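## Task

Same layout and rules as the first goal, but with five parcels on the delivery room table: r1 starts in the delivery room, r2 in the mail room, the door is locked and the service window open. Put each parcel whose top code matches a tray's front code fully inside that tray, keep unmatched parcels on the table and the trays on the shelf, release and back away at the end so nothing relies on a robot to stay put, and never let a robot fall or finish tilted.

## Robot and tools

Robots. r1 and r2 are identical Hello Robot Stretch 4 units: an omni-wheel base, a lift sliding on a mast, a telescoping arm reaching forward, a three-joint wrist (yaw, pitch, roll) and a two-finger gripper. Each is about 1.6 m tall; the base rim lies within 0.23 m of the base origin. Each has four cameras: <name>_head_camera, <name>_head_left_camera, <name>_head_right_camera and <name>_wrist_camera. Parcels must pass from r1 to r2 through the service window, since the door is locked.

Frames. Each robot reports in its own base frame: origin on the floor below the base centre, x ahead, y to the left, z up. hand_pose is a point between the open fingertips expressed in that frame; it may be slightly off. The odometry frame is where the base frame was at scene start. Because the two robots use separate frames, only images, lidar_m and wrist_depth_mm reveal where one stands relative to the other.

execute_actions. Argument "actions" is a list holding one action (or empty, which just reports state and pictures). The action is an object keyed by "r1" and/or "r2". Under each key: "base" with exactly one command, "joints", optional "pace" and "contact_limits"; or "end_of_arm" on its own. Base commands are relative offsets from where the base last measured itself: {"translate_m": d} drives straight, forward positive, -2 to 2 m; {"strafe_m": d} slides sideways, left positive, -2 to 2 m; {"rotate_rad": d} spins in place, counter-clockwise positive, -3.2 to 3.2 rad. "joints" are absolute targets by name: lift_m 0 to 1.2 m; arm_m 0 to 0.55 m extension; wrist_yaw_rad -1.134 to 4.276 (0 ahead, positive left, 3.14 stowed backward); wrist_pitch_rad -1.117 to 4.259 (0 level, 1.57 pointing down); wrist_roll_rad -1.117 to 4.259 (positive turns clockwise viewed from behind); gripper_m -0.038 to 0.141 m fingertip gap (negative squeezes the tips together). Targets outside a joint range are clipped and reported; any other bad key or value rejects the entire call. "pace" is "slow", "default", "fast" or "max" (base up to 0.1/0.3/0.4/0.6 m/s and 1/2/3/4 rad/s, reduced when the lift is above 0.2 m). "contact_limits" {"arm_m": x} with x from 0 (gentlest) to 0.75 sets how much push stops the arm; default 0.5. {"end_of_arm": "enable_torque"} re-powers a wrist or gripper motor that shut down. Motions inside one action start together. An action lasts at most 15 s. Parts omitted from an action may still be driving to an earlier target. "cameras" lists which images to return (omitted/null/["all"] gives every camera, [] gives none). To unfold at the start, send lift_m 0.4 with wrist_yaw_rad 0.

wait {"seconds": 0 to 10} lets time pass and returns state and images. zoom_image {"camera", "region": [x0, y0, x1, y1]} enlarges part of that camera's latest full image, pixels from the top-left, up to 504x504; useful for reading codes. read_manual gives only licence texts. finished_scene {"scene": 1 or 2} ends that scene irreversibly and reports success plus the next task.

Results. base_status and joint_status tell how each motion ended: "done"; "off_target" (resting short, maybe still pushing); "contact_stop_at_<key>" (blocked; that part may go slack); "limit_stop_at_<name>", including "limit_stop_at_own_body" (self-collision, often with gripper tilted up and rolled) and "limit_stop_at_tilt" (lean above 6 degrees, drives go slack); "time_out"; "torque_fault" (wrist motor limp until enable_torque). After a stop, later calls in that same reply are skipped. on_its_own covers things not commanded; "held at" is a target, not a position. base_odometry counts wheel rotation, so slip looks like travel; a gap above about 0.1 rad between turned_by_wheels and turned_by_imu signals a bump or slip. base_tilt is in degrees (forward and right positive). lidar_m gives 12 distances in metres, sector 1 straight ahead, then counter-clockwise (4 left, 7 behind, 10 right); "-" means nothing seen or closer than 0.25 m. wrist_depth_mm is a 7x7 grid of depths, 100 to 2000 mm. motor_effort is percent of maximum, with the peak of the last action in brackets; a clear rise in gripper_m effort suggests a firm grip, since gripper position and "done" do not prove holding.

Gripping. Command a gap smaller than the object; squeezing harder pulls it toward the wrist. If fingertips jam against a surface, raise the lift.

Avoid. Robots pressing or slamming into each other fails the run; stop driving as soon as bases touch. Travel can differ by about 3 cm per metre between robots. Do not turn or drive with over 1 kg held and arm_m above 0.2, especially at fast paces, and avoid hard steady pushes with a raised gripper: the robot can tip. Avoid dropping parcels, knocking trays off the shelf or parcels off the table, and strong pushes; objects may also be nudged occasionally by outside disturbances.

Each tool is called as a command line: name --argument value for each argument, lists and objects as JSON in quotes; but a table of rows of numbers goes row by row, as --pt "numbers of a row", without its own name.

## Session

execute_actions --actions '[]'

Scene clock: 0.00 s.
r1.base_odometry: x=+0.000 y=+0.000 heading=+0.000 (m, m, rad; r1's odometry frame)
r1.turned_by_wheels: +0.000 (rad since the last result)
r1.turned_by_imu: +0.000 (rad since the last result)
r1.base_tilt: forward=-0.3 right=+0.6 (deg)
r1.lidar_m: 1.49 1.66 3.42 1.13 0.84 0.81 0.83 0.71 0.63 0.70 0.95 2.51
r1.base_status: not commanded
r1.joint_positions: lift_m=+0.265 arm_m=-0.001 wrist_yaw_rad=+3.053 wrist_pitch_rad=-0.001 wrist_roll_rad=-0.009 gripper_m=+0.057
r1.joint_status: not commanded
r1.motor_effort: lift_m=+21 arm_m=-1 wrist_yaw_rad=+0 wrist_pitch_rad=-5 wrist_roll_rad=+1 gripper_m=-4 wheel_0=+0 wheel_1=+1 wheel_2=+0 (%)
r1.hand_pose: x=-0.1099 y=+0.1126 z=+0.4440 quat_wxyz=(+0.044, +0.000, -0.005, +0.999) (m; r1's base frame)
r1.wrist_depth_mm: 142 144 1138 1025 931 831 768 / 109 143 1118 1025 904 831 759 / 108 142 1060 1025 904 820 768 / 116 141 1060 1008 891 831 759 / 139 946 1098 1008 904 820 768 / 778 991 1042 991 854 798 732 / 788 917 1042 960 842 788 741
r2.base_odometry: x=+0.000 y=+0.000 heading=+0.000 (m, m, rad; r2's odometry frame)
r2.turned_by_wheels: +0.000 (rad since the last result)
r2.turned_by_imu: +0.000 (rad since the last result)
r2.base_tilt: forward=+0.0 right=+0.3 (deg)
r2.lidar_m: 1.74 0.99 0.71 0.72 0.96 1.62 2.42 2.75 3.00 3.00 2.80 2.31
r2.base_status: not commanded
r2.joint_positions: lift_m=+0.286 arm_m=+0.002 wrist_yaw_rad=+3.084 wrist_pitch_rad=+0.006 wrist_roll_rad=+0.010 gripper_m=+0.057
r2.joint_status: not commanded
r2.motor_effort: lift_m=+20 arm_m=-1 wrist_yaw_rad=+2 wrist_pitch_rad=-8 wrist_roll_rad=+0 gripper_m=-3 wheel_0=+0 wheel_1=+0 wheel_2=+0 (%)
r2.hand_pose: x=-0.1099 y=+0.1038 z=+0.4622 quat_wxyz=(+0.029, -0.003, +0.005, +1.000) (m; r2's base frame)
r2.wrist_depth_mm: - 139 - - - - 1537 / - 125 217 - - - 1464 / 108 141 220 - - - 1430 / 140 165 - - - - 1430 / - - - - - - 1397 / 1397 1464 1255 1366 198 1499 1336 / 1008 960 1098 - 1098 1008 1060
pictures: r1_head_camera, r1_head_left_camera, r1_head_right_camera, r1_wrist_camera, r2_head_camera, r2_head_left_camera, r2_head_right_camera, r2_wrist_camera
Images, in order (width x height): r1_head_camera 420x560, r1_head_left_camera 420x672, r1_head_right_camera 420x672, r1_wrist_camera 616x392, r2_head_camera 420x560, r2_head_left_camera 420x672, r2_head_right_camera 420x672, r2_wrist_camera 616x392.

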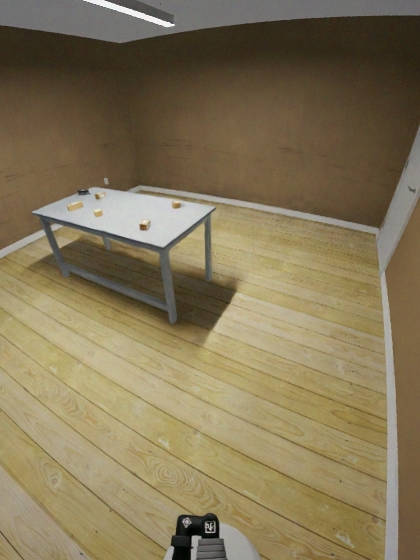

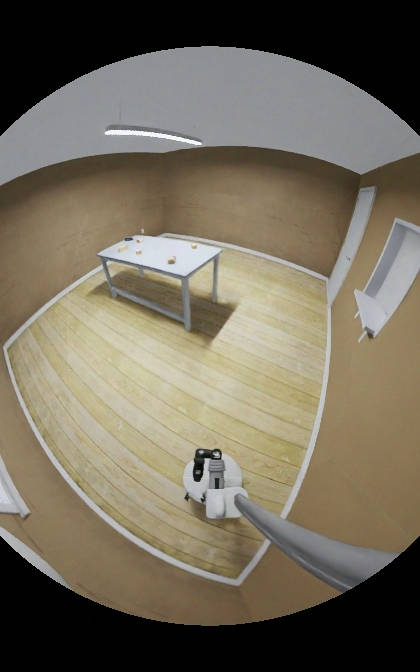

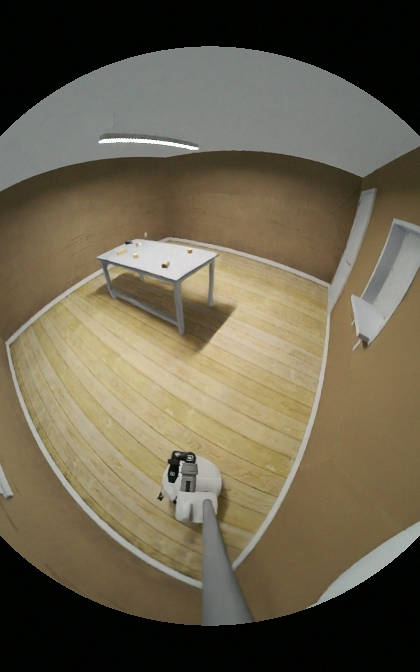

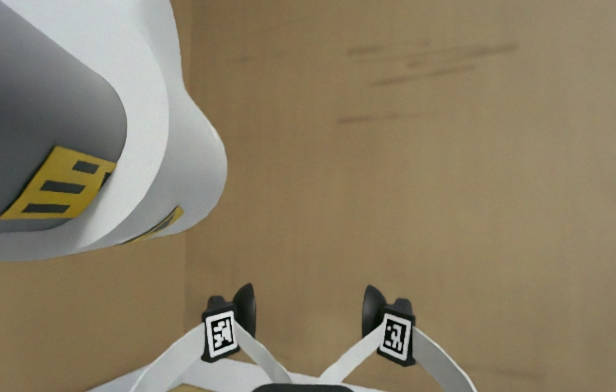

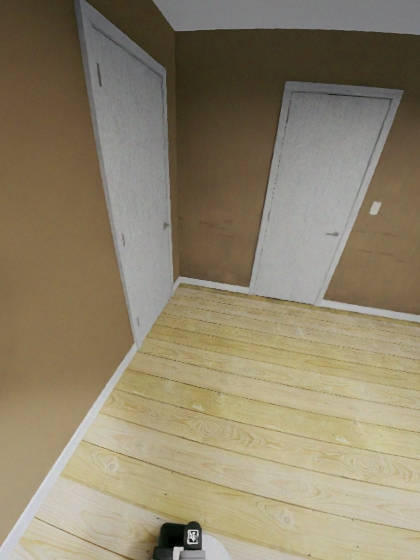

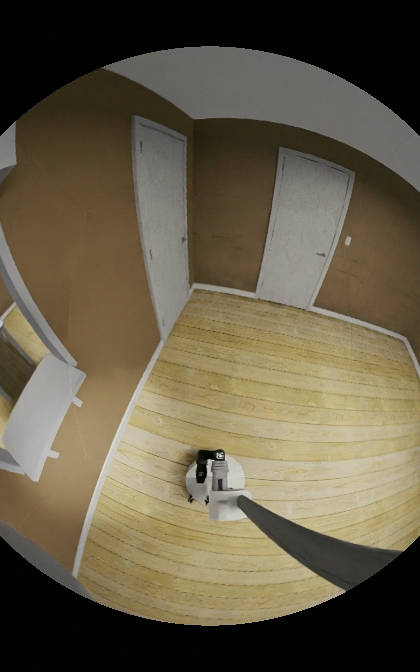

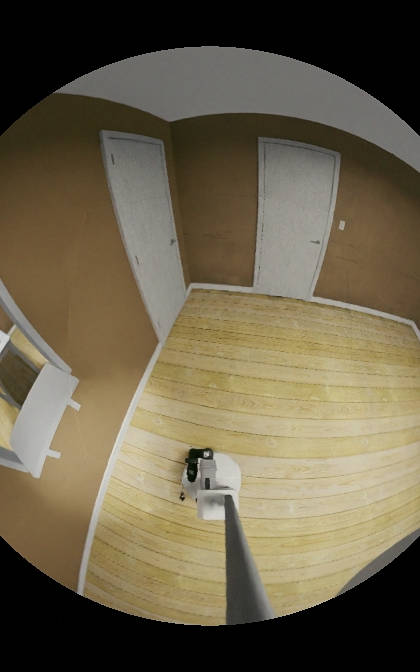

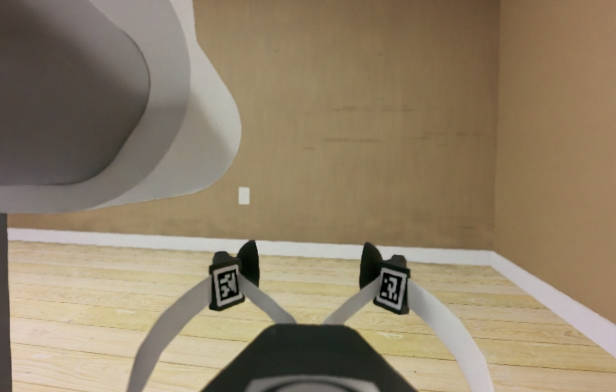

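execute_actions --actions '[{"r1":{"base":{"rotate_rad":0.67},"joints":{"lift_m":0.4,"wrist_yaw_rad":0},"pace":"max"},"r2":{"base":{"rotate_rad":-1.81},"joints":{"lift_m":0.4,"wrist_yaw_rad":0},"pace":"max"}}]' --cameras '["r1_head_camera","r2_head_camera"]'

Scene clock: 43.53 s.
r1.base_odometry: x=+0.000 y=+0.000 heading=+0.670 (m, m, rad; r1's odometry frame)
r1.turned_by_wheels: +0.670 (rad since the last result)
r1.turned_by_imu: +0.659 (rad since the last result)
r1.base_tilt: forward=-0.3 right=+0.6 (deg)
r1.lidar_m: 1.94 2.17 1.00 0.84 0.82 0.85 0.68 0.64 0.72 1.14 3.88 1.51
r1.base_status: done
r1.joint_positions: lift_m=+0.400 arm_m=-0.001 wrist_yaw_rad=+0.000 wrist_pitch_rad=-0.001 wrist_roll_rad=-0.009 gripper_m=+0.057
r1.joint_status: all done
r1.motor_effort: lift_m=+23(27) arm_m=-1(1) wrist_yaw_rad=-1(8) wrist_pitch_rad=-5(5) wrist_roll_rad=+3(0) gripper_m=-5(4) wheel_0=-1(8) wheel_1=+1(10) wheel_2=+2(12) (%)
r1.hand_pose: x=+0.4582 y=-0.0873 z=+0.5784 quat_wxyz=(+1.000, -0.005, -0.001, +0.000) (m; r1's base frame)
r1.wrist_depth_mm: - - - - - - - / - - - - - - - / - - - - - - - / - - - - - 1464 1160 / - - - - - - - / - - - - 1661 - - / 1537 1537 1397 1618 1397 1366 1499
r2.base_odometry: x=+0.000 y=+0.000 heading=-1.810 (m, m, rad; r2's odometry frame)
r2.turned_by_wheels: -1.810 (rad since the last result)
r2.turned_by_imu: -1.823 (rad since the last result)
r2.base_tilt: forward=+0.0 right=+0.3 (deg)
r2.lidar_m: 2.96 3.32 2.40 2.31 1.21 0.78 0.72 0.77 1.22 2.40 2.49 3.41
r2.base_status: done
r2.joint_positions: lift_m=+0.400 arm_m=+0.002 wrist_yaw_rad=+0.000 wrist_pitch_rad=+0.006 wrist_roll_rad=+0.010 gripper_m=+0.057
r2.joint_status: all done
r2.motor_effort: lift_m=+23(24) arm_m=-1(1) wrist_yaw_rad=+1(6) wrist_pitch_rad=-6(7) wrist_roll_rad=-1(1) gripper_m=-5(4) wheel_0=+1(10) wheel_1=+0(7) wheel_2=-1(10) (%)
r2.hand_pose: x=+0.4616 y=-0.0873 z=+0.5763 quat_wxyz=(+1.000, +0.005, +0.003, +0.000) (m; r2's base frame)
r2.wrist_depth_mm: - - - - - - - / - - - - - - - / - - - - - - - / - - - - - - - / - - - - - - - / 1708 1661 1499 1618 198 1756 1808 / 1205 1160 1308 - 1336 1182 1255
pictures: r1_head_camera, r2_head_camera
Images, in order (width x height): r1_head_camera 420x560, r2_head_camera 420x560.

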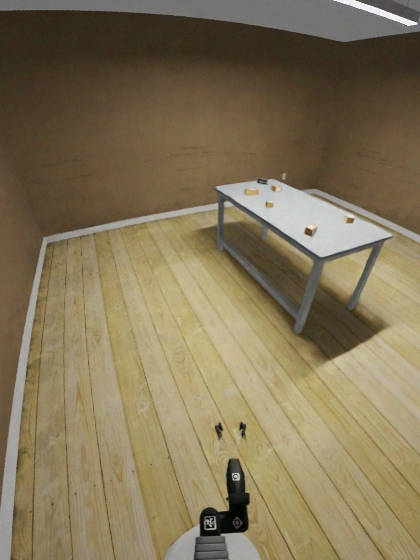

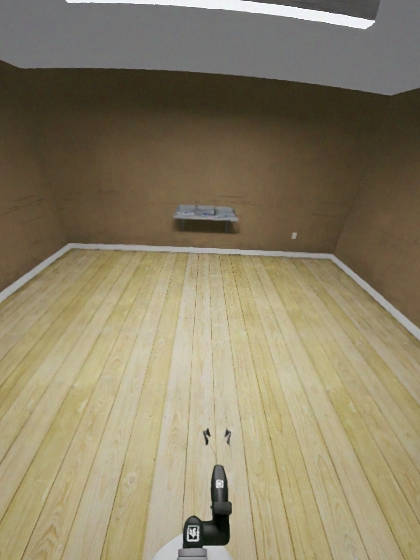

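execute_actions --actions '[{"r1":{"base":{"translate_m":1.93},"joints":{"lift_m":1.15,"wrist_pitch_rad":1.35,"gripper_m":0.141},"pace":"max"},"r2":{"base":{"translate_m":2.0},"joints":{"lift_m":0.55,"arm_m":0.2},"pace":"max"}}]' --cameras '["r1_head_right_camera","r2_head_camera","r2_wrist_camera"]'

Scene clock: 58.03 s.
r1.base_odometry: x=+1.512 y=+1.199 heading=+0.670 (m, m, rad; r1's odometry frame)
r1.turned_by_wheels: +0.000 (rad since the last result)
r1.turned_by_imu: -0.004 (rad since the last result)
r1.base_tilt: forward=-0.3 right=+0.6 (deg)
r1.lidar_m: 0.68 1.83 1.99 1.57 1.55 1.67 2.49 2.43 0.53 0.41 0.39 0.45
r1.base_status: done
r1.joint_positions: lift_m=+1.150 arm_m=-0.001 wrist_yaw_rad=+0.000 wrist_pitch_rad=+1.350 wrist_roll_rad=-0.009 gripper_m=+0.141
r1.joint_status: all done
r1.motor_effort: lift_m=+22(24) arm_m=-1(1) wrist_yaw_rad=+0(2) wrist_pitch_rad=-1(4) wrist_roll_rad=-3(2) gripper_m=+2(5) wheel_0=+3(9) wheel_1=+1(8) wheel_2=+1(15) (%)
r1.hand_pose: x=+0.2328 y=-0.0874 z=+1.0466 quat_wxyz=(+0.781, -0.004, +0.625, +0.003) (m; r1's base frame)
r1.wrist_depth_mm: 1499 1537 1499 1537 603 597 591 / 1430 1430 1430 1430 866 569 525 / 1397 1397 1366 1366 1308 549 549 / 1308 1336 1336 1336 1308 530 525 / 1308 1281 1255 1281 1255 1255 504 / 1255 220 1205 1229 1205 496 492 / 1205 1182 976 156 1182 1060 477
r2.base_odometry: x=-0.474 y=-1.943 heading=-1.810 (m, m, rad; r2's odometry frame)
r2.turned_by_wheels: +0.000 (rad since the last result)
r2.turned_by_imu: +0.007 (rad since the last result)
r2.base_tilt: forward=+0.1 right=+0.2 (deg)
r2.lidar_m: 0.97 1.03 2.12 2.33 2.41 2.96 2.85 2.98 2.50 2.41 2.05 1.04
r2.base_status: done
r2.joint_positions: lift_m=+0.550 arm_m=+0.199 wrist_yaw_rad=+0.000 wrist_pitch_rad=+0.006 wrist_roll_rad=+0.010 gripper_m=+0.057
r2.joint_status: all done
r2.motor_effort: lift_m=+23(27) arm_m=+4(3) wrist_yaw_rad=+1(4) wrist_pitch_rad=-7(9) wrist_roll_rad=+0(1) gripper_m=-2(5) wheel_0=-1(10) wheel_1=+0(2) wheel_2=+0(15) (%)
r2.hand_pose: x=+0.6586 y=-0.0874 z=+0.7263 quat_wxyz=(+1.000, +0.005, +0.003, +0.000) (m; r2's base frame)
r2.wrist_depth_mm: 991 1008 1008 991 991 1008 991 / 991 1008 1008 1025 1008 1008 1008 / 1025 1008 1025 1008 1008 1008 1008 / 574 609 654 647 621 615 1008 / 1042 1025 1025 1025 1025 1025 1025 / 1042 1042 1025 1025 198 1025 1042 / 1042 1042 1042 - 1042 1042 1042
pictures: r1_head_right_camera, r2_head_camera, r2_wrist_camera
Images, in order (width x height): r1_head_right_camera 420x672, r2_head_camera 420x560, r2_wrist_camera 616x392.

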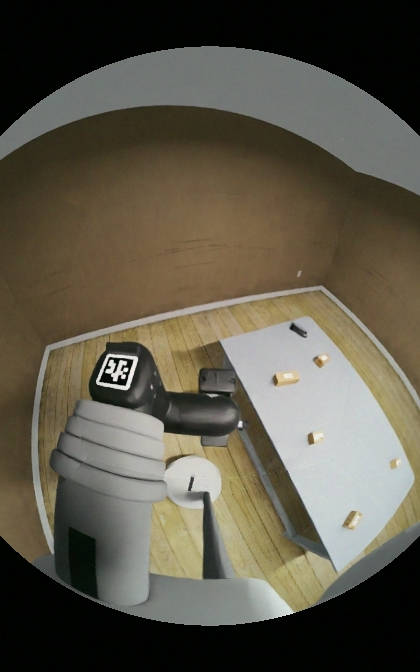

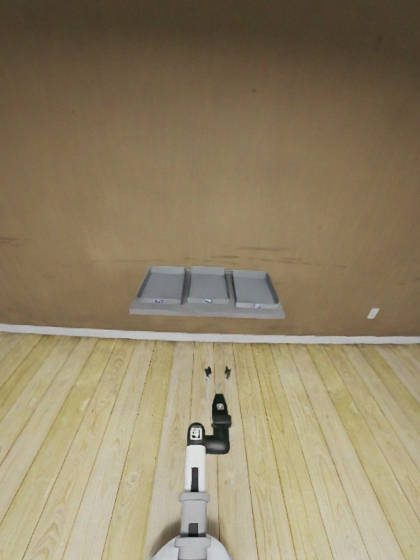

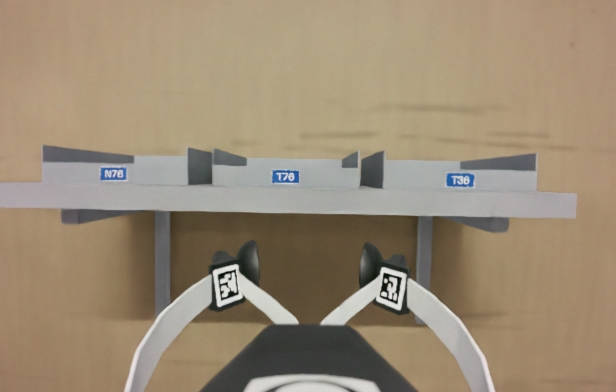

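execute_actions --actions '[]'

Scene clock: 86.77 s.
r1.base_odometry: x=+1.512 y=+1.199 heading=+0.670 (m, m, rad; r1's odometry frame)
r1.turned_by_wheels: +0.000 (rad since the last result)
r1.turned_by_imu: +0.000 (rad since the last result)
r1.base_tilt: forward=-0.3 right=+0.6 (deg)
r1.lidar_m: 0.67 1.83 1.99 1.57 1.56 1.67 2.49 2.44 0.56 0.40 0.40 0.46
r1.base_status: done
r1.joint_positions: lift_m=+1.150 arm_m=-0.001 wrist_yaw_rad=+0.000 wrist_pitch_rad=+1.350 wrist_roll_rad=-0.009 gripper_m=+0.141
r1.joint_status: all done
r1.motor_effort: lift_m=+22(24) arm_m=-1(1) wrist_yaw_rad=+1(2) wrist_pitch_rad=-1(4) wrist_roll_rad=-2(2) gripper_m=+1(5) wheel_0=+2(9) wheel_1=+1(8) wheel_2=+1(15) (%)
r1.hand_pose: x=+0.2328 y=-0.0874 z=+1.0466 quat_wxyz=(+0.781, -0.004, +0.625, +0.003) (m; r1's base frame)
r1.wrist_depth_mm: 1537 1464 1464 1499 609 597 591 / 1430 1430 1397 1464 878 574 525 / 1397 1397 1366 1430 1366 549 544 / 1366 1308 1336 1308 1308 530 525 / 1255 1281 1281 1281 1255 1255 508 / 1229 220 1255 1255 1205 492 492 / 1205 1160 991 156 1182 1060 480
r2.base_odometry: x=-0.474 y=-1.943 heading=-1.810 (m, m, rad; r2's odometry frame)
r2.turned_by_wheels: +0.000 (rad since the last result)
r2.turned_by_imu: +0.000 (rad since the last result)
r2.base_tilt: forward=+0.1 right=+0.4 (deg)
r2.lidar_m: 0.97 1.04 2.09 2.33 2.44 2.98 2.85 2.98 2.52 2.40 2.04 1.03
r2.base_status: done
r2.joint_positions: lift_m=+0.550 arm_m=+0.199 wrist_yaw_rad=+0.000 wrist_pitch_rad=+0.006 wrist_roll_rad=+0.010 gripper_m=+0.057
r2.joint_status: all done
r2.motor_effort: lift_m=+22(27) arm_m=+4(3) wrist_yaw_rad=+1(4) wrist_pitch_rad=-8(9) wrist_roll_rad=-1(1) gripper_m=-4(5) wheel_0=+0(10) wheel_1=+0(2) wheel_2=+0(15) (%)
r2.hand_pose: x=+0.6586 y=-0.0874 z=+0.7263 quat_wxyz=(+1.000, +0.005, +0.003, +0.000) (m; r2's base frame)
r2.wrist_depth_mm: 1008 991 1008 1008 1008 1008 1008 / 1008 1008 1008 1008 1008 1008 1008 / 1025 1008 1025 1008 1025 1008 1008 / 580 615 647 647 621 615 1008 / 1042 1042 1008 1025 1025 1025 1025 / 1042 1042 1042 1042 198 1042 1025 / 1042 1042 1042 - 1025 1025 1042
pictures: r1_head_camera, r1_head_left_camera, r1_head_right_camera, r1_wrist_camera, r2_head_camera, r2_head_left_camera, r2_head_right_camera, r2_wrist_camera
Images, in order (width x height): r1_head_camera 420x560, r1_head_left_camera 420x672, r1_head_right_camera 420x672, r1_wrist_camera 616x392, r2_head_camera 420x560, r2_head_left_camera 420x672, r2_head_right_camera 420x672, r2_wrist_camera 616x392.

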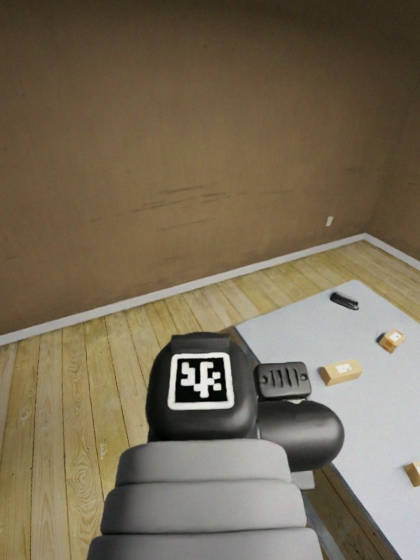

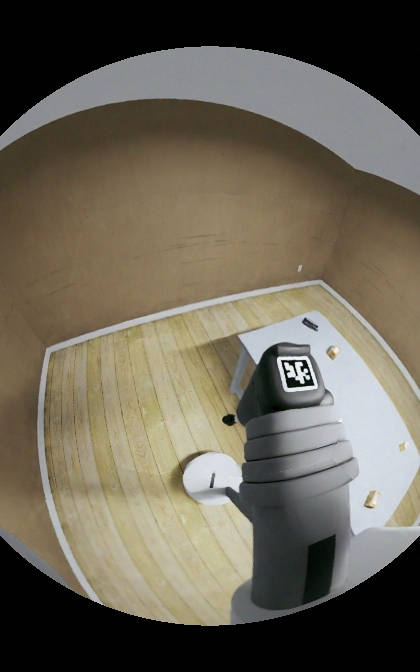

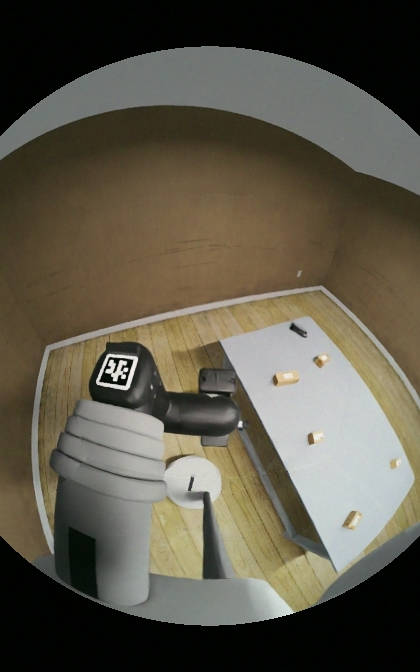

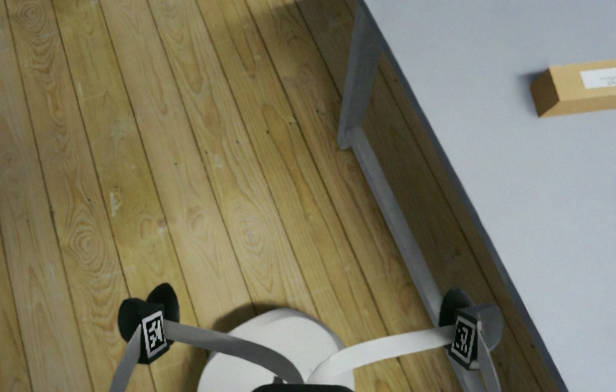

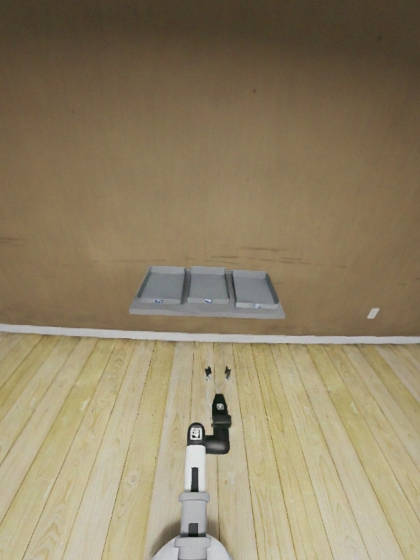

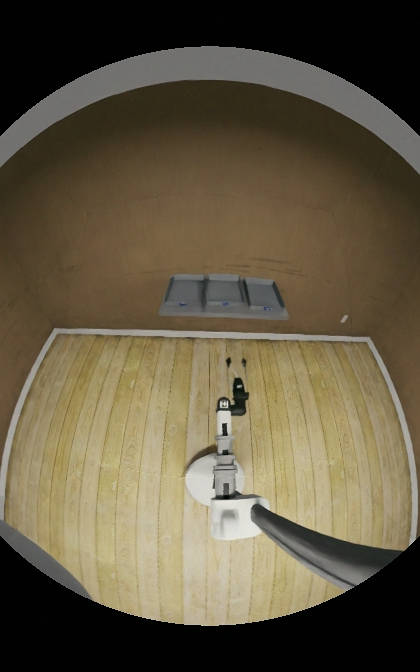

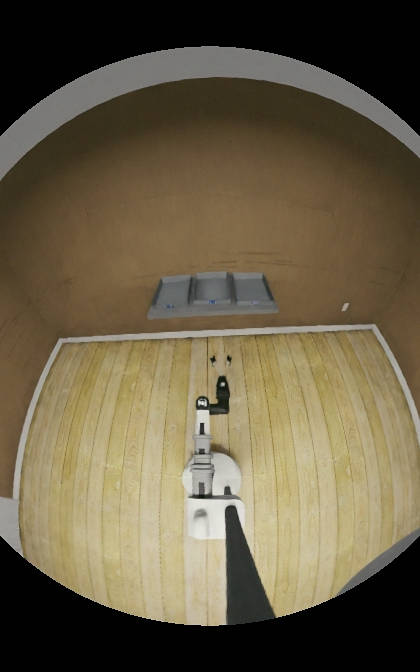

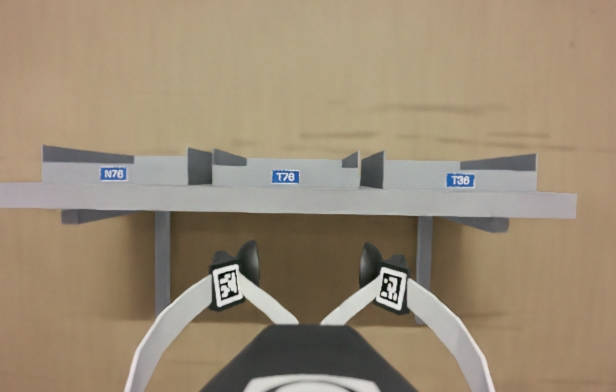

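zoom_image --camera "r2_wrist_camera" --region '[80, 150, 320, 200]'

zoom_image --camera "r2_wrist_camera" --region '[400, 155, 520, 205]'

zoom_image --camera "r1_head_right_camera" --region '[250, 310, 420, 560]'

Region (80, 150, 320, 200) of r2_wrist_camera's 616x392 image, scaled by 2.100; it fills the top 105 rows of this view, and the rest is white.

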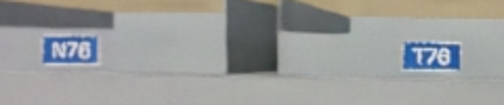

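Region (400, 155, 520, 205) of r2_wrist_camera's 616x392 image, scaled by 4.200; it fills the top 210 rows of this view, and the rest is white.

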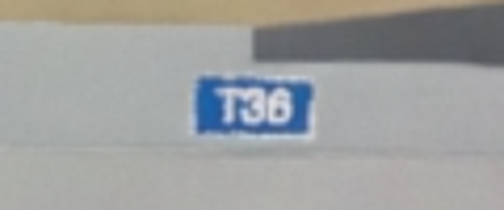

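Region (250, 310, 420, 560) of r1_head_right_camera's 420x672 image, scaled by 2.016, with more detail than that image has; it fills the left 343 columns of this view, and the rest is white.

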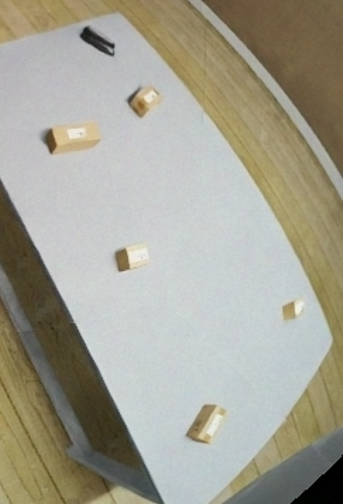

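execute_actions --actions '[{"r1": {"base": {"rotate_rad": -1.19}, "joints": {"arm_m": 0.38, "wrist_pitch_rad": 1.3}, "pace": "max"}, "r2": {"joints": {"arm_m": 0.36}, "pace": "max"}}]' --cameras '["r1_head_camera", "r1_wrist_camera", "r2_wrist_camera", "r1_head_right_camera", "r1_head_left_camera"]'

Scene clock: 104.10 s.
r1.base_odometry: x=+1.512 y=+1.199 heading=-0.519 (m, m, rad; r1's odometry frame)
r1.turned_by_wheels: -1.190 (rad since the last result)
r1.turned_by_imu: -1.170 (rad since the last result)
r1.base_tilt: forward=-0.3 right=+0.6 (deg)
r1.lidar_m: 0.39 0.41 0.58 1.83 1.88 1.63 1.55 1.59 2.22 2.39 0.61 0.42
r1.base_status: done
r1.joint_positions: lift_m=+1.150 arm_m=+0.379 wrist_yaw_rad=+0.000 wrist_pitch_rad=+1.300 wrist_roll_rad=-0.009 gripper_m=+0.141
r1.joint_status: all done
r1.motor_effort: lift_m=+22(21) arm_m=+4(5) wrist_yaw_rad=+0(1) wrist_pitch_rad=+0(6) wrist_roll_rad=-3(0) gripper_m=+0(1) wheel_0=+3(8) wheel_1=+2(7) wheel_2=+1(6) (%)
r1.hand_pose: x=+0.6273 y=-0.0874 z=+1.0502 quat_wxyz=(+0.796, -0.004, +0.605, +0.003) (m; r1's base frame)
r1.wrist_depth_mm: 634 634 627 627 621 621 627 / 559 603 597 591 591 591 585 / 569 569 569 569 569 564 559 / 549 544 549 544 544 539 535 / 521 521 517 521 517 517 512 / 496 220 500 496 496 484 492 / 480 469 469 156 469 466 473
r2.base_odometry: x=-0.474 y=-1.943 heading=-1.810 (m, m, rad; r2's odometry frame)
r2.turned_by_wheels: +0.000 (rad since the last result)
r2.turned_by_imu: -0.001 (rad since the last result)
r2.base_tilt: forward=+0.0 right=+0.3 (deg)
r2.lidar_m: 0.99 1.04 2.09 2.32 2.42 2.97 2.85 2.96 2.51 2.40 2.06 1.02
r2.base_status: not commanded
r2.joint_positions: lift_m=+0.550 arm_m=+0.359 wrist_yaw_rad=+0.000 wrist_pitch_rad=+0.006 wrist_roll_rad=+0.010 gripper_m=+0.057
r2.joint_status: all done
r2.motor_effort: lift_m=+22(22) arm_m=+4(7) wrist_yaw_rad=+1(3) wrist_pitch_rad=-7(7) wrist_roll_rad=-1(0) gripper_m=-4(5) wheel_0=+0(1) wheel_1=-1(0) wheel_2=+0(0) (%)
r2.hand_pose: x=+0.8186 y=-0.0874 z=+0.7263 quat_wxyz=(+1.000, +0.005, +0.003, +0.000) (m; r2's base frame)
r2.wrist_depth_mm: 854 854 854 842 842 842 842 / 866 854 842 854 854 854 842 / 866 854 866 854 854 866 842 / 421 418 415 418 415 421 462 / 866 866 866 866 866 866 866 / 878 891 891 878 198 866 866 / 878 891 891 - 878 891 891
pictures: r1_head_camera, r1_head_left_camera, r1_head_right_camera, r1_wrist_camera, r2_wrist_camera
Images, in order (width x height): r1_head_camera 420x560, r1_head_left_camera 420x672, r1_head_right_camera 420x672, r1_wrist_camera 616x392, r2_wrist_camera 616x392.

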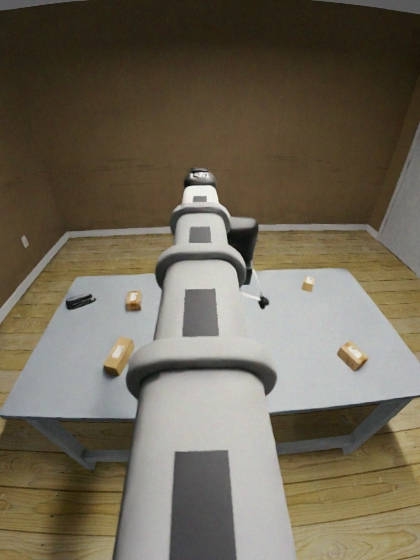

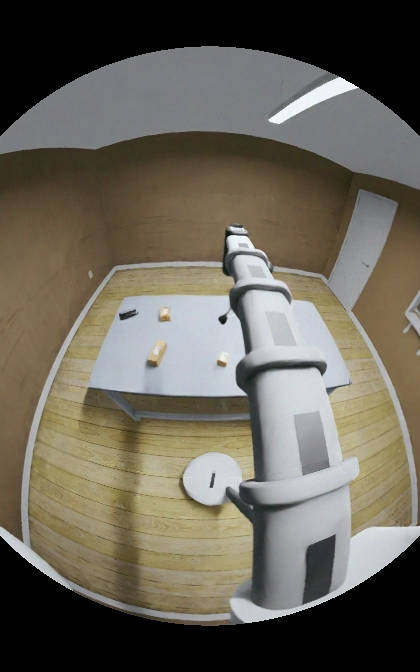

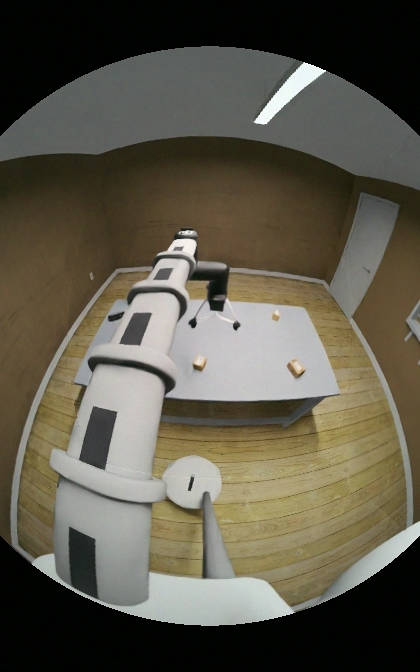

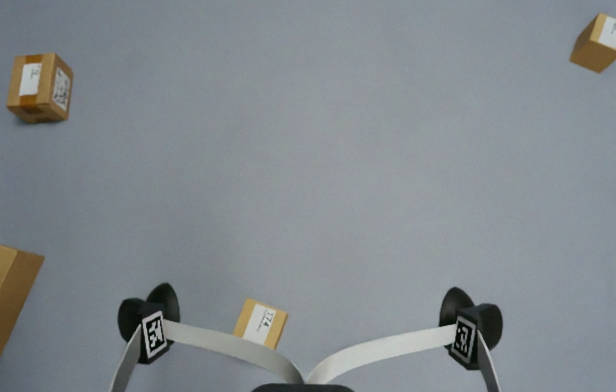

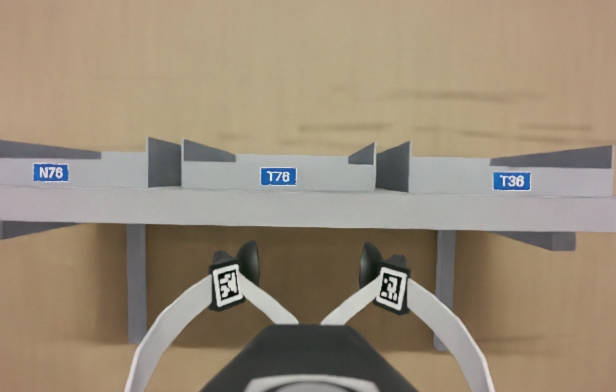

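zoom_image --camera "r2_wrist_camera" --region '[20, 155, 310, 195]'

zoom_image --camera "r1_wrist_camera" --region '[220, 280, 320, 370]'

zoom_image --camera "r1_wrist_camera" --region '[0, 40, 100, 130]'

zoom_image --camera "r1_head_camera" --region '[290, 260, 390, 380]'

zoom_image --camera "r1_head_camera" --region '[85, 280, 165, 385]'

Region (20, 155, 310, 195) of r2_wrist_camera's 616x392 image, scaled by 1.738; it fills the top 70 rows of this view, and the rest is white.

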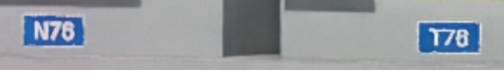

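Region (220, 280, 320, 370) of r1_wrist_camera's 616x392 image, scaled by 5.040; it fills the top 454 rows of this view, and the rest is white.

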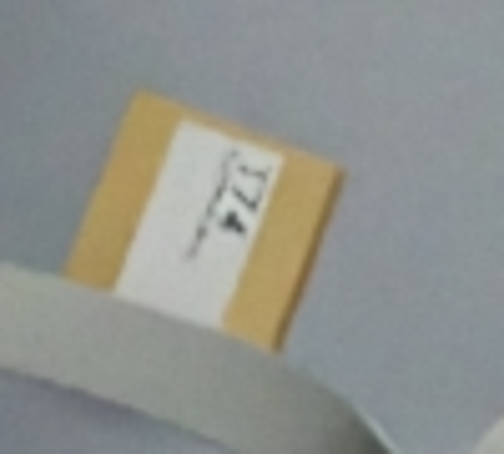

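Region (0, 40, 100, 130) of r1_wrist_camera's 616x392 image, scaled by 5.040; it fills the top 454 rows of this view, and the rest is white.

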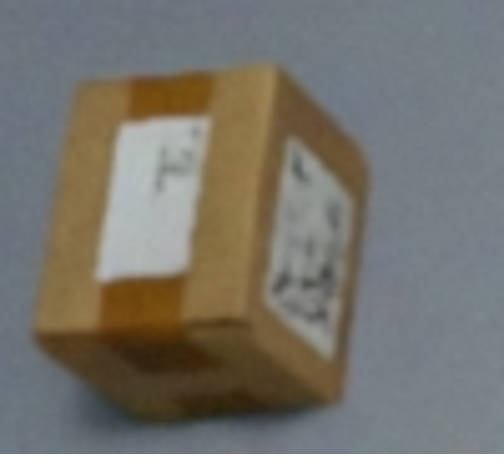

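Region (290, 260, 390, 380) of r1_head_camera's 420x560 image, scaled by 4.200, with more detail than that image has.

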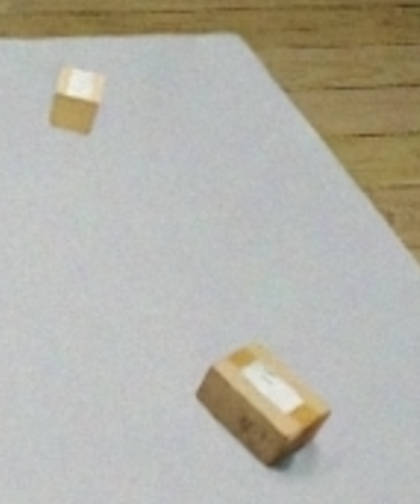

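Region (85, 280, 165, 385) of r1_head_camera's 420x560 image, scaled by 4.800, with more detail than that image has; it fills the left 384 columns of this view, and the rest is white.

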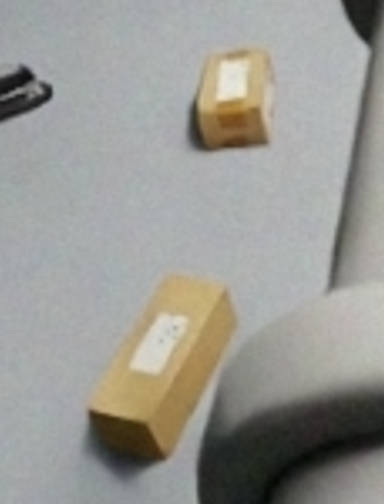

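zoom_image --camera "r2_wrist_camera" --region '[250, 160, 310, 195]'

zoom_image --camera "r2_wrist_camera" --region '[485, 163, 545, 198]'

zoom_image --camera "r2_wrist_camera" --region '[22, 156, 82, 191]'

Region (250, 160, 310, 195) of r2_wrist_camera's 616x392 image, scaled by 8.400; it fills the top 294 rows of this view, and the rest is white.

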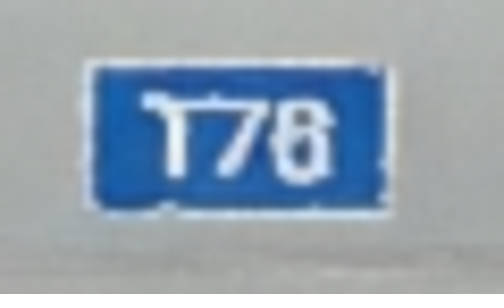

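Region (485, 163, 545, 198) of r2_wrist_camera's 616x392 image, scaled by 8.400; it fills the top 294 rows of this view, and the rest is white.

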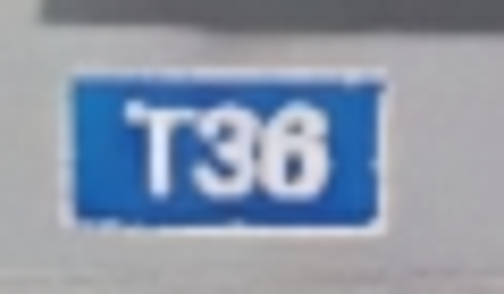

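Region (22, 156, 82, 191) of r2_wrist_camera's 616x392 image, scaled by 8.400; it fills the top 294 rows of this view, and the rest is white.

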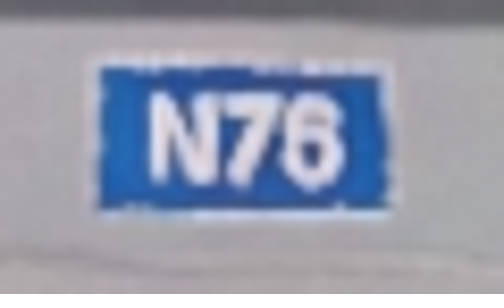

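execute_actions --actions '[{"r1": {"base": {"strafe_m": 0.40}, "joints": {"arm_m": 0.5, "wrist_pitch_rad": 1.5}, "pace": "max"}, "r2": {"base": {"rotate_rad": -3.117}, "joints": {"arm_m": 0.06, "wrist_pitch_rad": 1.57, "lift_m": 0.45, "gripper_m": 0.13}, "pace": "max"}}]' --cameras '["r1_head_camera", "r1_wrist_camera", "r2_head_camera"]'

Scene clock: 166.60 s.
r1.base_odometry: x=+1.711 y=+1.546 heading=-0.519 (m, m, rad; r1's odometry frame)
r1.turned_by_wheels: +0.000 (rad since the last result)
r1.turned_by_imu: -0.001 (rad since the last result)
r1.base_tilt: forward=-0.3 right=+0.6 (deg)
r1.lidar_m: 0.39 0.44 1.49 1.44 1.50 1.63 1.57 1.64 2.20 2.80 0.61 0.39
r1.base_status: done
r1.joint_positions: lift_m=+1.150 arm_m=+0.499 wrist_yaw_rad=+0.000 wrist_pitch_rad=+1.500 wrist_roll_rad=-0.009 gripper_m=+0.141
r1.joint_status: all done
r1.motor_effort: lift_m=+22(22) arm_m=+4(5) wrist_yaw_rad=+1(2) wrist_pitch_rad=+1(6) wrist_roll_rad=-2(1) gripper_m=-1(1) wheel_0=-1(12) wheel_1=-1(9) wheel_2=+0(1) (%)
r1.hand_pose: x=+0.6906 y=-0.0874 z=+1.0404 quat_wxyz=(+0.732, -0.003, +0.682, +0.003) (m; r1's base frame)
r1.wrist_depth_mm: 544 535 535 535 525 521 525 / 530 521 525 492 517 517 512 / 521 517 512 517 512 508 504 / 512 512 508 508 504 500 496 / 508 500 496 496 500 492 492 / 496 220 492 442 492 484 484 / 488 484 484 156 480 477 473
r2.base_odometry: x=-0.474 y=-1.943 heading=+1.356 (m, m, rad; r2's odometry frame)
r2.turned_by_wheels: -3.117 (rad since the last result)
r2.turned_by_imu: -3.142 (rad since the last result)
r2.base_tilt: forward=+0.1 right=+0.3 (deg)
r2.lidar_m: 2.72 3.01 2.51 2.42 2.00 1.03 0.99 1.03 2.14 2.29 2.45 2.95
r2.base_status: done
r2.joint_positions: lift_m=+0.450 arm_m=+0.061 wrist_yaw_rad=+0.000 wrist_pitch_rad=+1.570 wrist_roll_rad=+0.010 gripper_m=+0.130
r2.joint_status: all done
r2.motor_effort: lift_m=+20(24) arm_m=-5(6) wrist_yaw_rad=+0(2) wrist_pitch_rad=-1(3) wrist_roll_rad=+0(0) gripper_m=+0(5) wheel_0=+0(5) wheel_1=-1(12) wheel_2=+0(14) (%)
r2.hand_pose: x=+0.2320 y=-0.0874 z=+0.3397 quat_wxyz=(+0.707, +0.003, +0.707, -0.003) (m; r2's base frame)
r2.wrist_depth_mm: 549 549 554 554 559 549 549 / 554 554 554 559 554 559 554 / 564 559 559 559 559 559 554 / 564 564 559 564 564 564 559 / 569 564 399 559 569 564 564 / 569 362 355 357 564 564 569 / 477 357 355 - 574 574 569
pictures: r1_head_camera, r1_wrist_camera, r2_head_camera
Images, in order (width x height): r1_head_camera 420x560, r1_wrist_camera 616x392, r2_head_camera 420x560.

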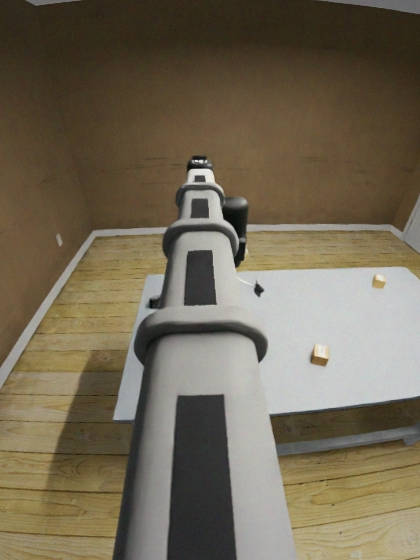

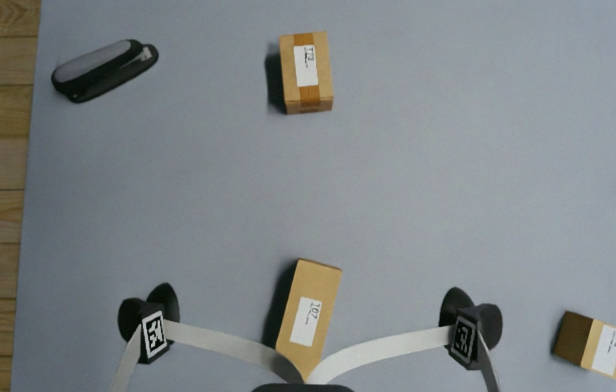

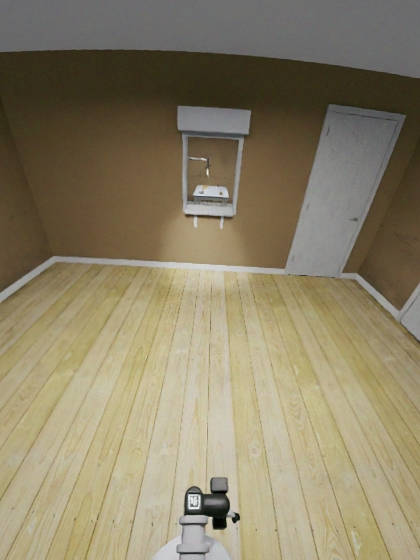

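zoom_image --camera "r1_wrist_camera" --region '[260, 20, 360, 120]'

zoom_image --camera "r1_wrist_camera" --region '[260, 260, 360, 360]'

Region (260, 20, 360, 120) of r1_wrist_camera's 616x392 image, scaled by 5.040.

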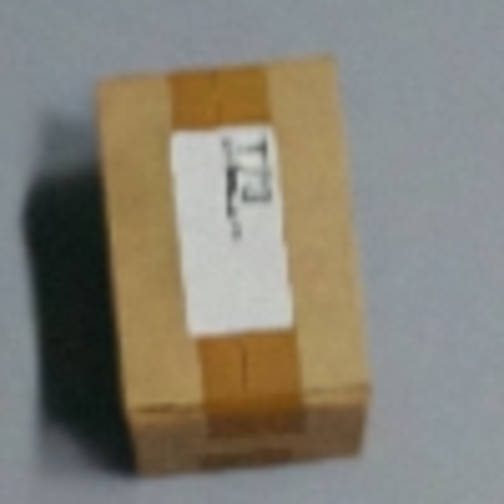

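Region (260, 260, 360, 360) of r1_wrist_camera's 616x392 image, scaled by 5.040.

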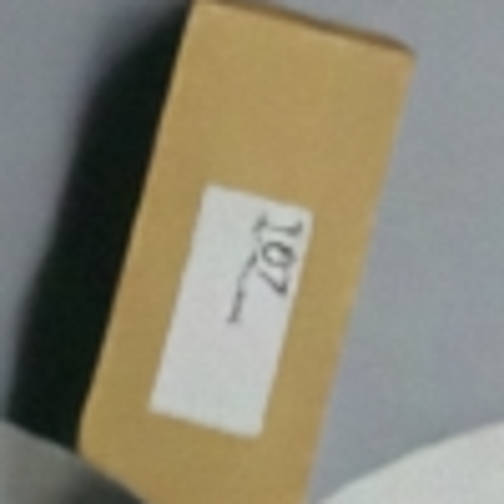

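execute_actions --actions '[{"r1": {"joints": {"arm_m": 0.55, "lift_m": 1.03, "wrist_pitch_rad": 1.45}, "pace": "max"}}]' --cameras '["r1_wrist_camera"]'

zoom_image --camera "r1_wrist_camera" --region '[240, 20, 380, 160]'

Scene clock: 188.57 s.
r1.base_odometry: x=+1.711 y=+1.546 heading=-0.519 (m, m, rad; r1's odometry frame)
r1.turned_by_wheels: +0.000 (rad since the last result)
r1.turned_by_imu: +0.000 (rad since the last result)
r1.base_tilt: forward=-0.3 right=+0.6 (deg)
r1.lidar_m: 0.39 0.42 1.52 1.42 1.49 1.64 1.55 1.63 2.21 2.79 0.59 0.45
r1.base_status: not commanded
r1.joint_positions: lift_m=+1.030 arm_m=+0.548 wrist_yaw_rad=+0.000 wrist_pitch_rad=+1.450 wrist_roll_rad=-0.009 gripper_m=+0.141
r1.joint_status: all done
joint sent to its limit — the command would take r1.arm_m past its upper limit, so that joint was sent only as far as its limit.
r1.motor_effort: lift_m=+19(21) arm_m=+4(4) wrist_yaw_rad=+1(3) wrist_pitch_rad=-1(3) wrist_roll_rad=+0(1) gripper_m=+0(2) wheel_0=-1(0) wheel_1=-1(0) wheel_2=+0(0) (%)
r1.hand_pose: x=+0.7535 y=-0.0874 z=+0.9220 quat_wxyz=(+0.748, -0.004, +0.663, +0.003) (m; r1's base frame)
r1.wrist_depth_mm: 424 424 421 418 418 418 413 / 377 410 407 357 407 404 404 / 402 402 399 394 397 397 394 / 397 392 394 387 392 387 384 / 384 382 382 382 379 377 377 / 377 220 375 375 373 366 370 / 368 364 364 156 362 359 362
r2.base_odometry: x=-0.474 y=-1.943 heading=+1.356 (m, m, rad; r2's odometry frame)
r2.turned_by_wheels: +0.000 (rad since the last result)
r2.turned_by_imu: +0.000 (rad since the last result)
r2.base_tilt: forward=+0.0 right=+0.3 (deg)
r2.lidar_m: 2.72 2.99 2.49 2.41 2.00 1.01 1.00 1.05 2.16 2.32 2.44 2.95
r2.base_status: not commanded
r2.joint_positions: lift_m=+0.450 arm_m=+0.061 wrist_yaw_rad=+0.000 wrist_pitch_rad=+1.570 wrist_roll_rad=+0.010 gripper_m=+0.130
r2.joint_status: not commanded
r2.motor_effort: lift_m=+20(20) arm_m=-5(5) wrist_yaw_rad=+1(2) wrist_pitch_rad=-1(1) wrist_roll_rad=+0(0) gripper_m=-2(3) wheel_0=+0(0) wheel_1=-1(1) wheel_2=-1(0) (%)
r2.hand_pose: x=+0.2320 y=-0.0874 z=+0.3397 quat_wxyz=(+0.707, +0.003, +0.707, -0.003) (m; r2's base frame)
r2.wrist_depth_mm: 549 554 549 549 549 549 549 / 554 554 554 554 554 554 554 / 564 559 559 559 559 554 559 / 564 564 564 564 559 564 559 / 564 569 399 564 564 564 564 / 569 359 355 355 564 569 564 / 473 359 357 - 569 569 574
pictures: r1_wrist_camera
Images, in order (width x height): r1_wrist_camera 616x392.

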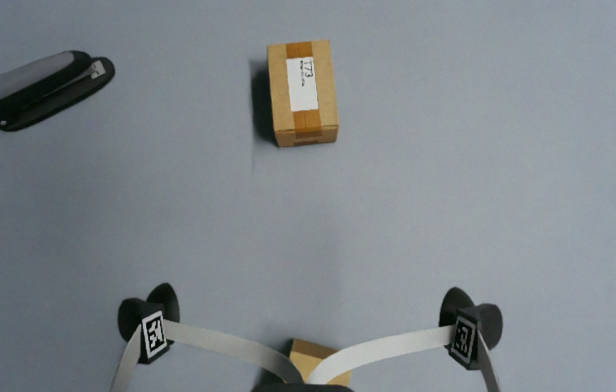

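Region (240, 20, 380, 160) of r1_wrist_camera's 616x392 image, scaled by 3.600.

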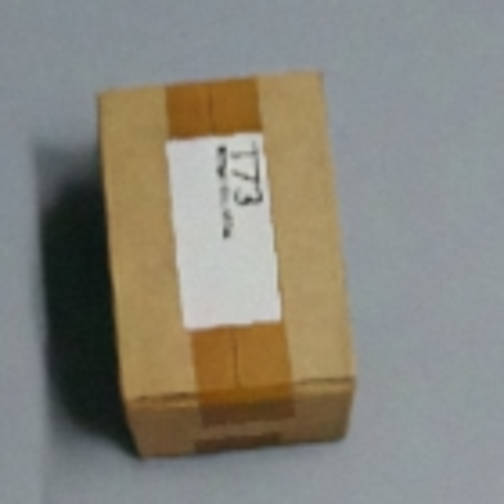

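execute_actions --actions '[{"r1": {"base": {"strafe_m": -0.87}, "joints": {"arm_m": 0.39, "lift_m": 1.06, "wrist_pitch_rad": 1.57, "wrist_roll_rad": -0.8}, "pace": "max"}, "r2": {"base": {"translate_m": 1.3}, "pace": "max"}}]' --cameras '["r1_wrist_camera", "r1_head_camera", "r1_head_right_camera", "r2_head_camera"]'

Scene clock: 230.40 s.
r1.base_odometry: x=+1.279 y=+0.791 heading=-0.519 (m, m, rad; r1's odometry frame)
r1.turned_by_wheels: +0.000 (rad since the last result)
r1.turned_by_imu: +0.001 (rad since the last result)
r1.base_tilt: forward=-0.3 right=+0.6 (deg)
r1.lidar_m: 0.41 0.42 0.59 2.31 2.25 1.62 1.53 1.59 2.07 1.98 1.95 0.44
r1.base_status: done
r1.joint_positions: lift_m=+1.060 arm_m=+0.391 wrist_yaw_rad=+0.000 wrist_pitch_rad=+1.570 wrist_roll_rad=-0.800 gripper_m=+0.141
r1.joint_status: all done
r1.motor_effort: lift_m=+23(29) arm_m=-4(2) wrist_yaw_rad=+0(2) wrist_pitch_rad=+0(4) wrist_roll_rad=+1(7) gripper_m=-1(0) wheel_0=+2(12) wheel_1=-1(11) wheel_2=+0(0) (%)
r1.hand_pose: x=+0.5619 y=-0.0874 z=+0.9496 quat_wxyz=(+0.652, -0.275, +0.651, +0.275) (m; r1's base frame)
r1.wrist_depth_mm: 421 418 415 415 415 413 410 / 418 418 415 413 413 410 410 / 418 413 413 413 410 407 407 / 1182 410 410 407 407 404 402 / 1182 410 407 353 404 402 399 / 1160 220 404 407 402 397 397 / 1182 946 931 156 397 397 397
r2.base_odometry: x=-0.197 y=-0.673 heading=+1.356 (m, m, rad; r2's odometry frame)
r2.turned_by_wheels: +0.000 (rad since the last result)
r2.turned_by_imu: +0.004 (rad since the last result)
r2.base_tilt: forward=+0.0 right=+0.3 (deg)
r2.lidar_m: 1.42 1.63 2.33 2.36 2.46 2.84 2.75 2.90 2.47 2.35 2.09 1.57
r2.base_status: done
r2.joint_positions: lift_m=+0.450 arm_m=+0.061 wrist_yaw_rad=+0.000 wrist_pitch_rad=+1.570 wrist_roll_rad=+0.010 gripper_m=+0.130
r2.joint_status: not commanded
r2.motor_effort: lift_m=+20(20) arm_m=-4(4) wrist_yaw_rad=+0(0) wrist_pitch_rad=+0(2) wrist_roll_rad=+0(0) gripper_m=-1(2) wheel_0=+0(6) wheel_1=+0(8) wheel_2=+1(14) (%)
r2.hand_pose: x=+0.2319 y=-0.0874 z=+0.3397 quat_wxyz=(+0.707, +0.003, +0.707, -0.003) (m; r2's base frame)
r2.wrist_depth_mm: 554 554 549 549 549 554 549 / 554 554 559 559 554 554 554 / 559 559 564 559 559 554 559 / 564 559 564 564 564 559 559 / 569 564 399 535 564 564 564 / 569 359 359 355 569 564 569 / 477 359 357 - 574 569 569
pictures: r1_head_camera, r1_head_right_camera, r1_wrist_camera, r2_head_camera
Images, in order (width x height): r1_head_camera 420x560, r1_head_right_camera 420x672, r1_wrist_camera 616x392, r2_head_camera 420x560.

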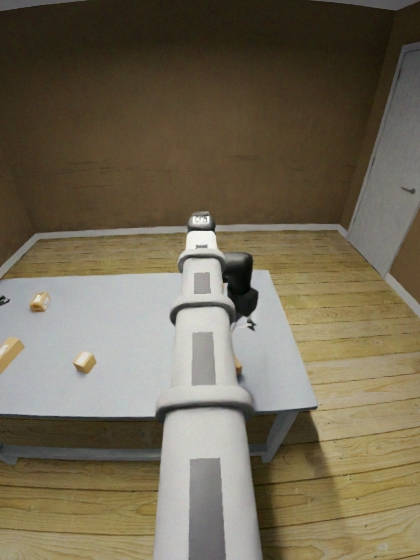

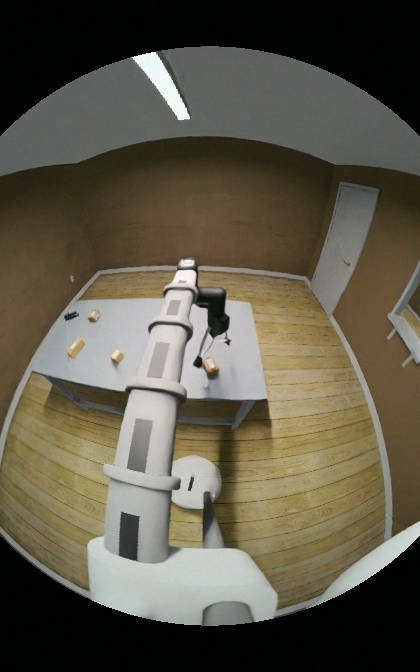

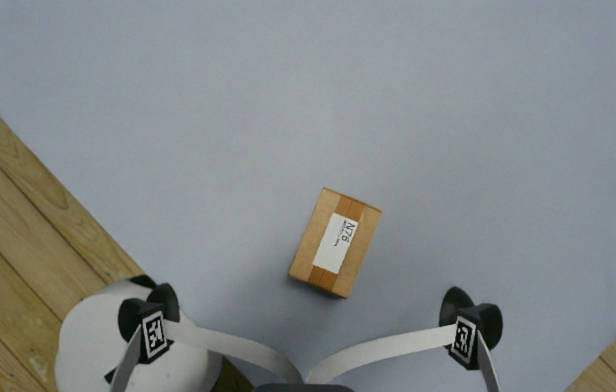

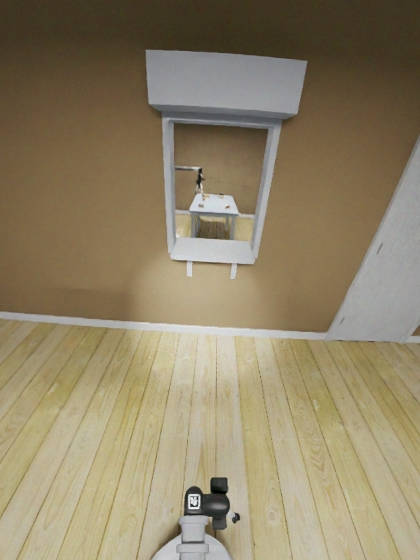

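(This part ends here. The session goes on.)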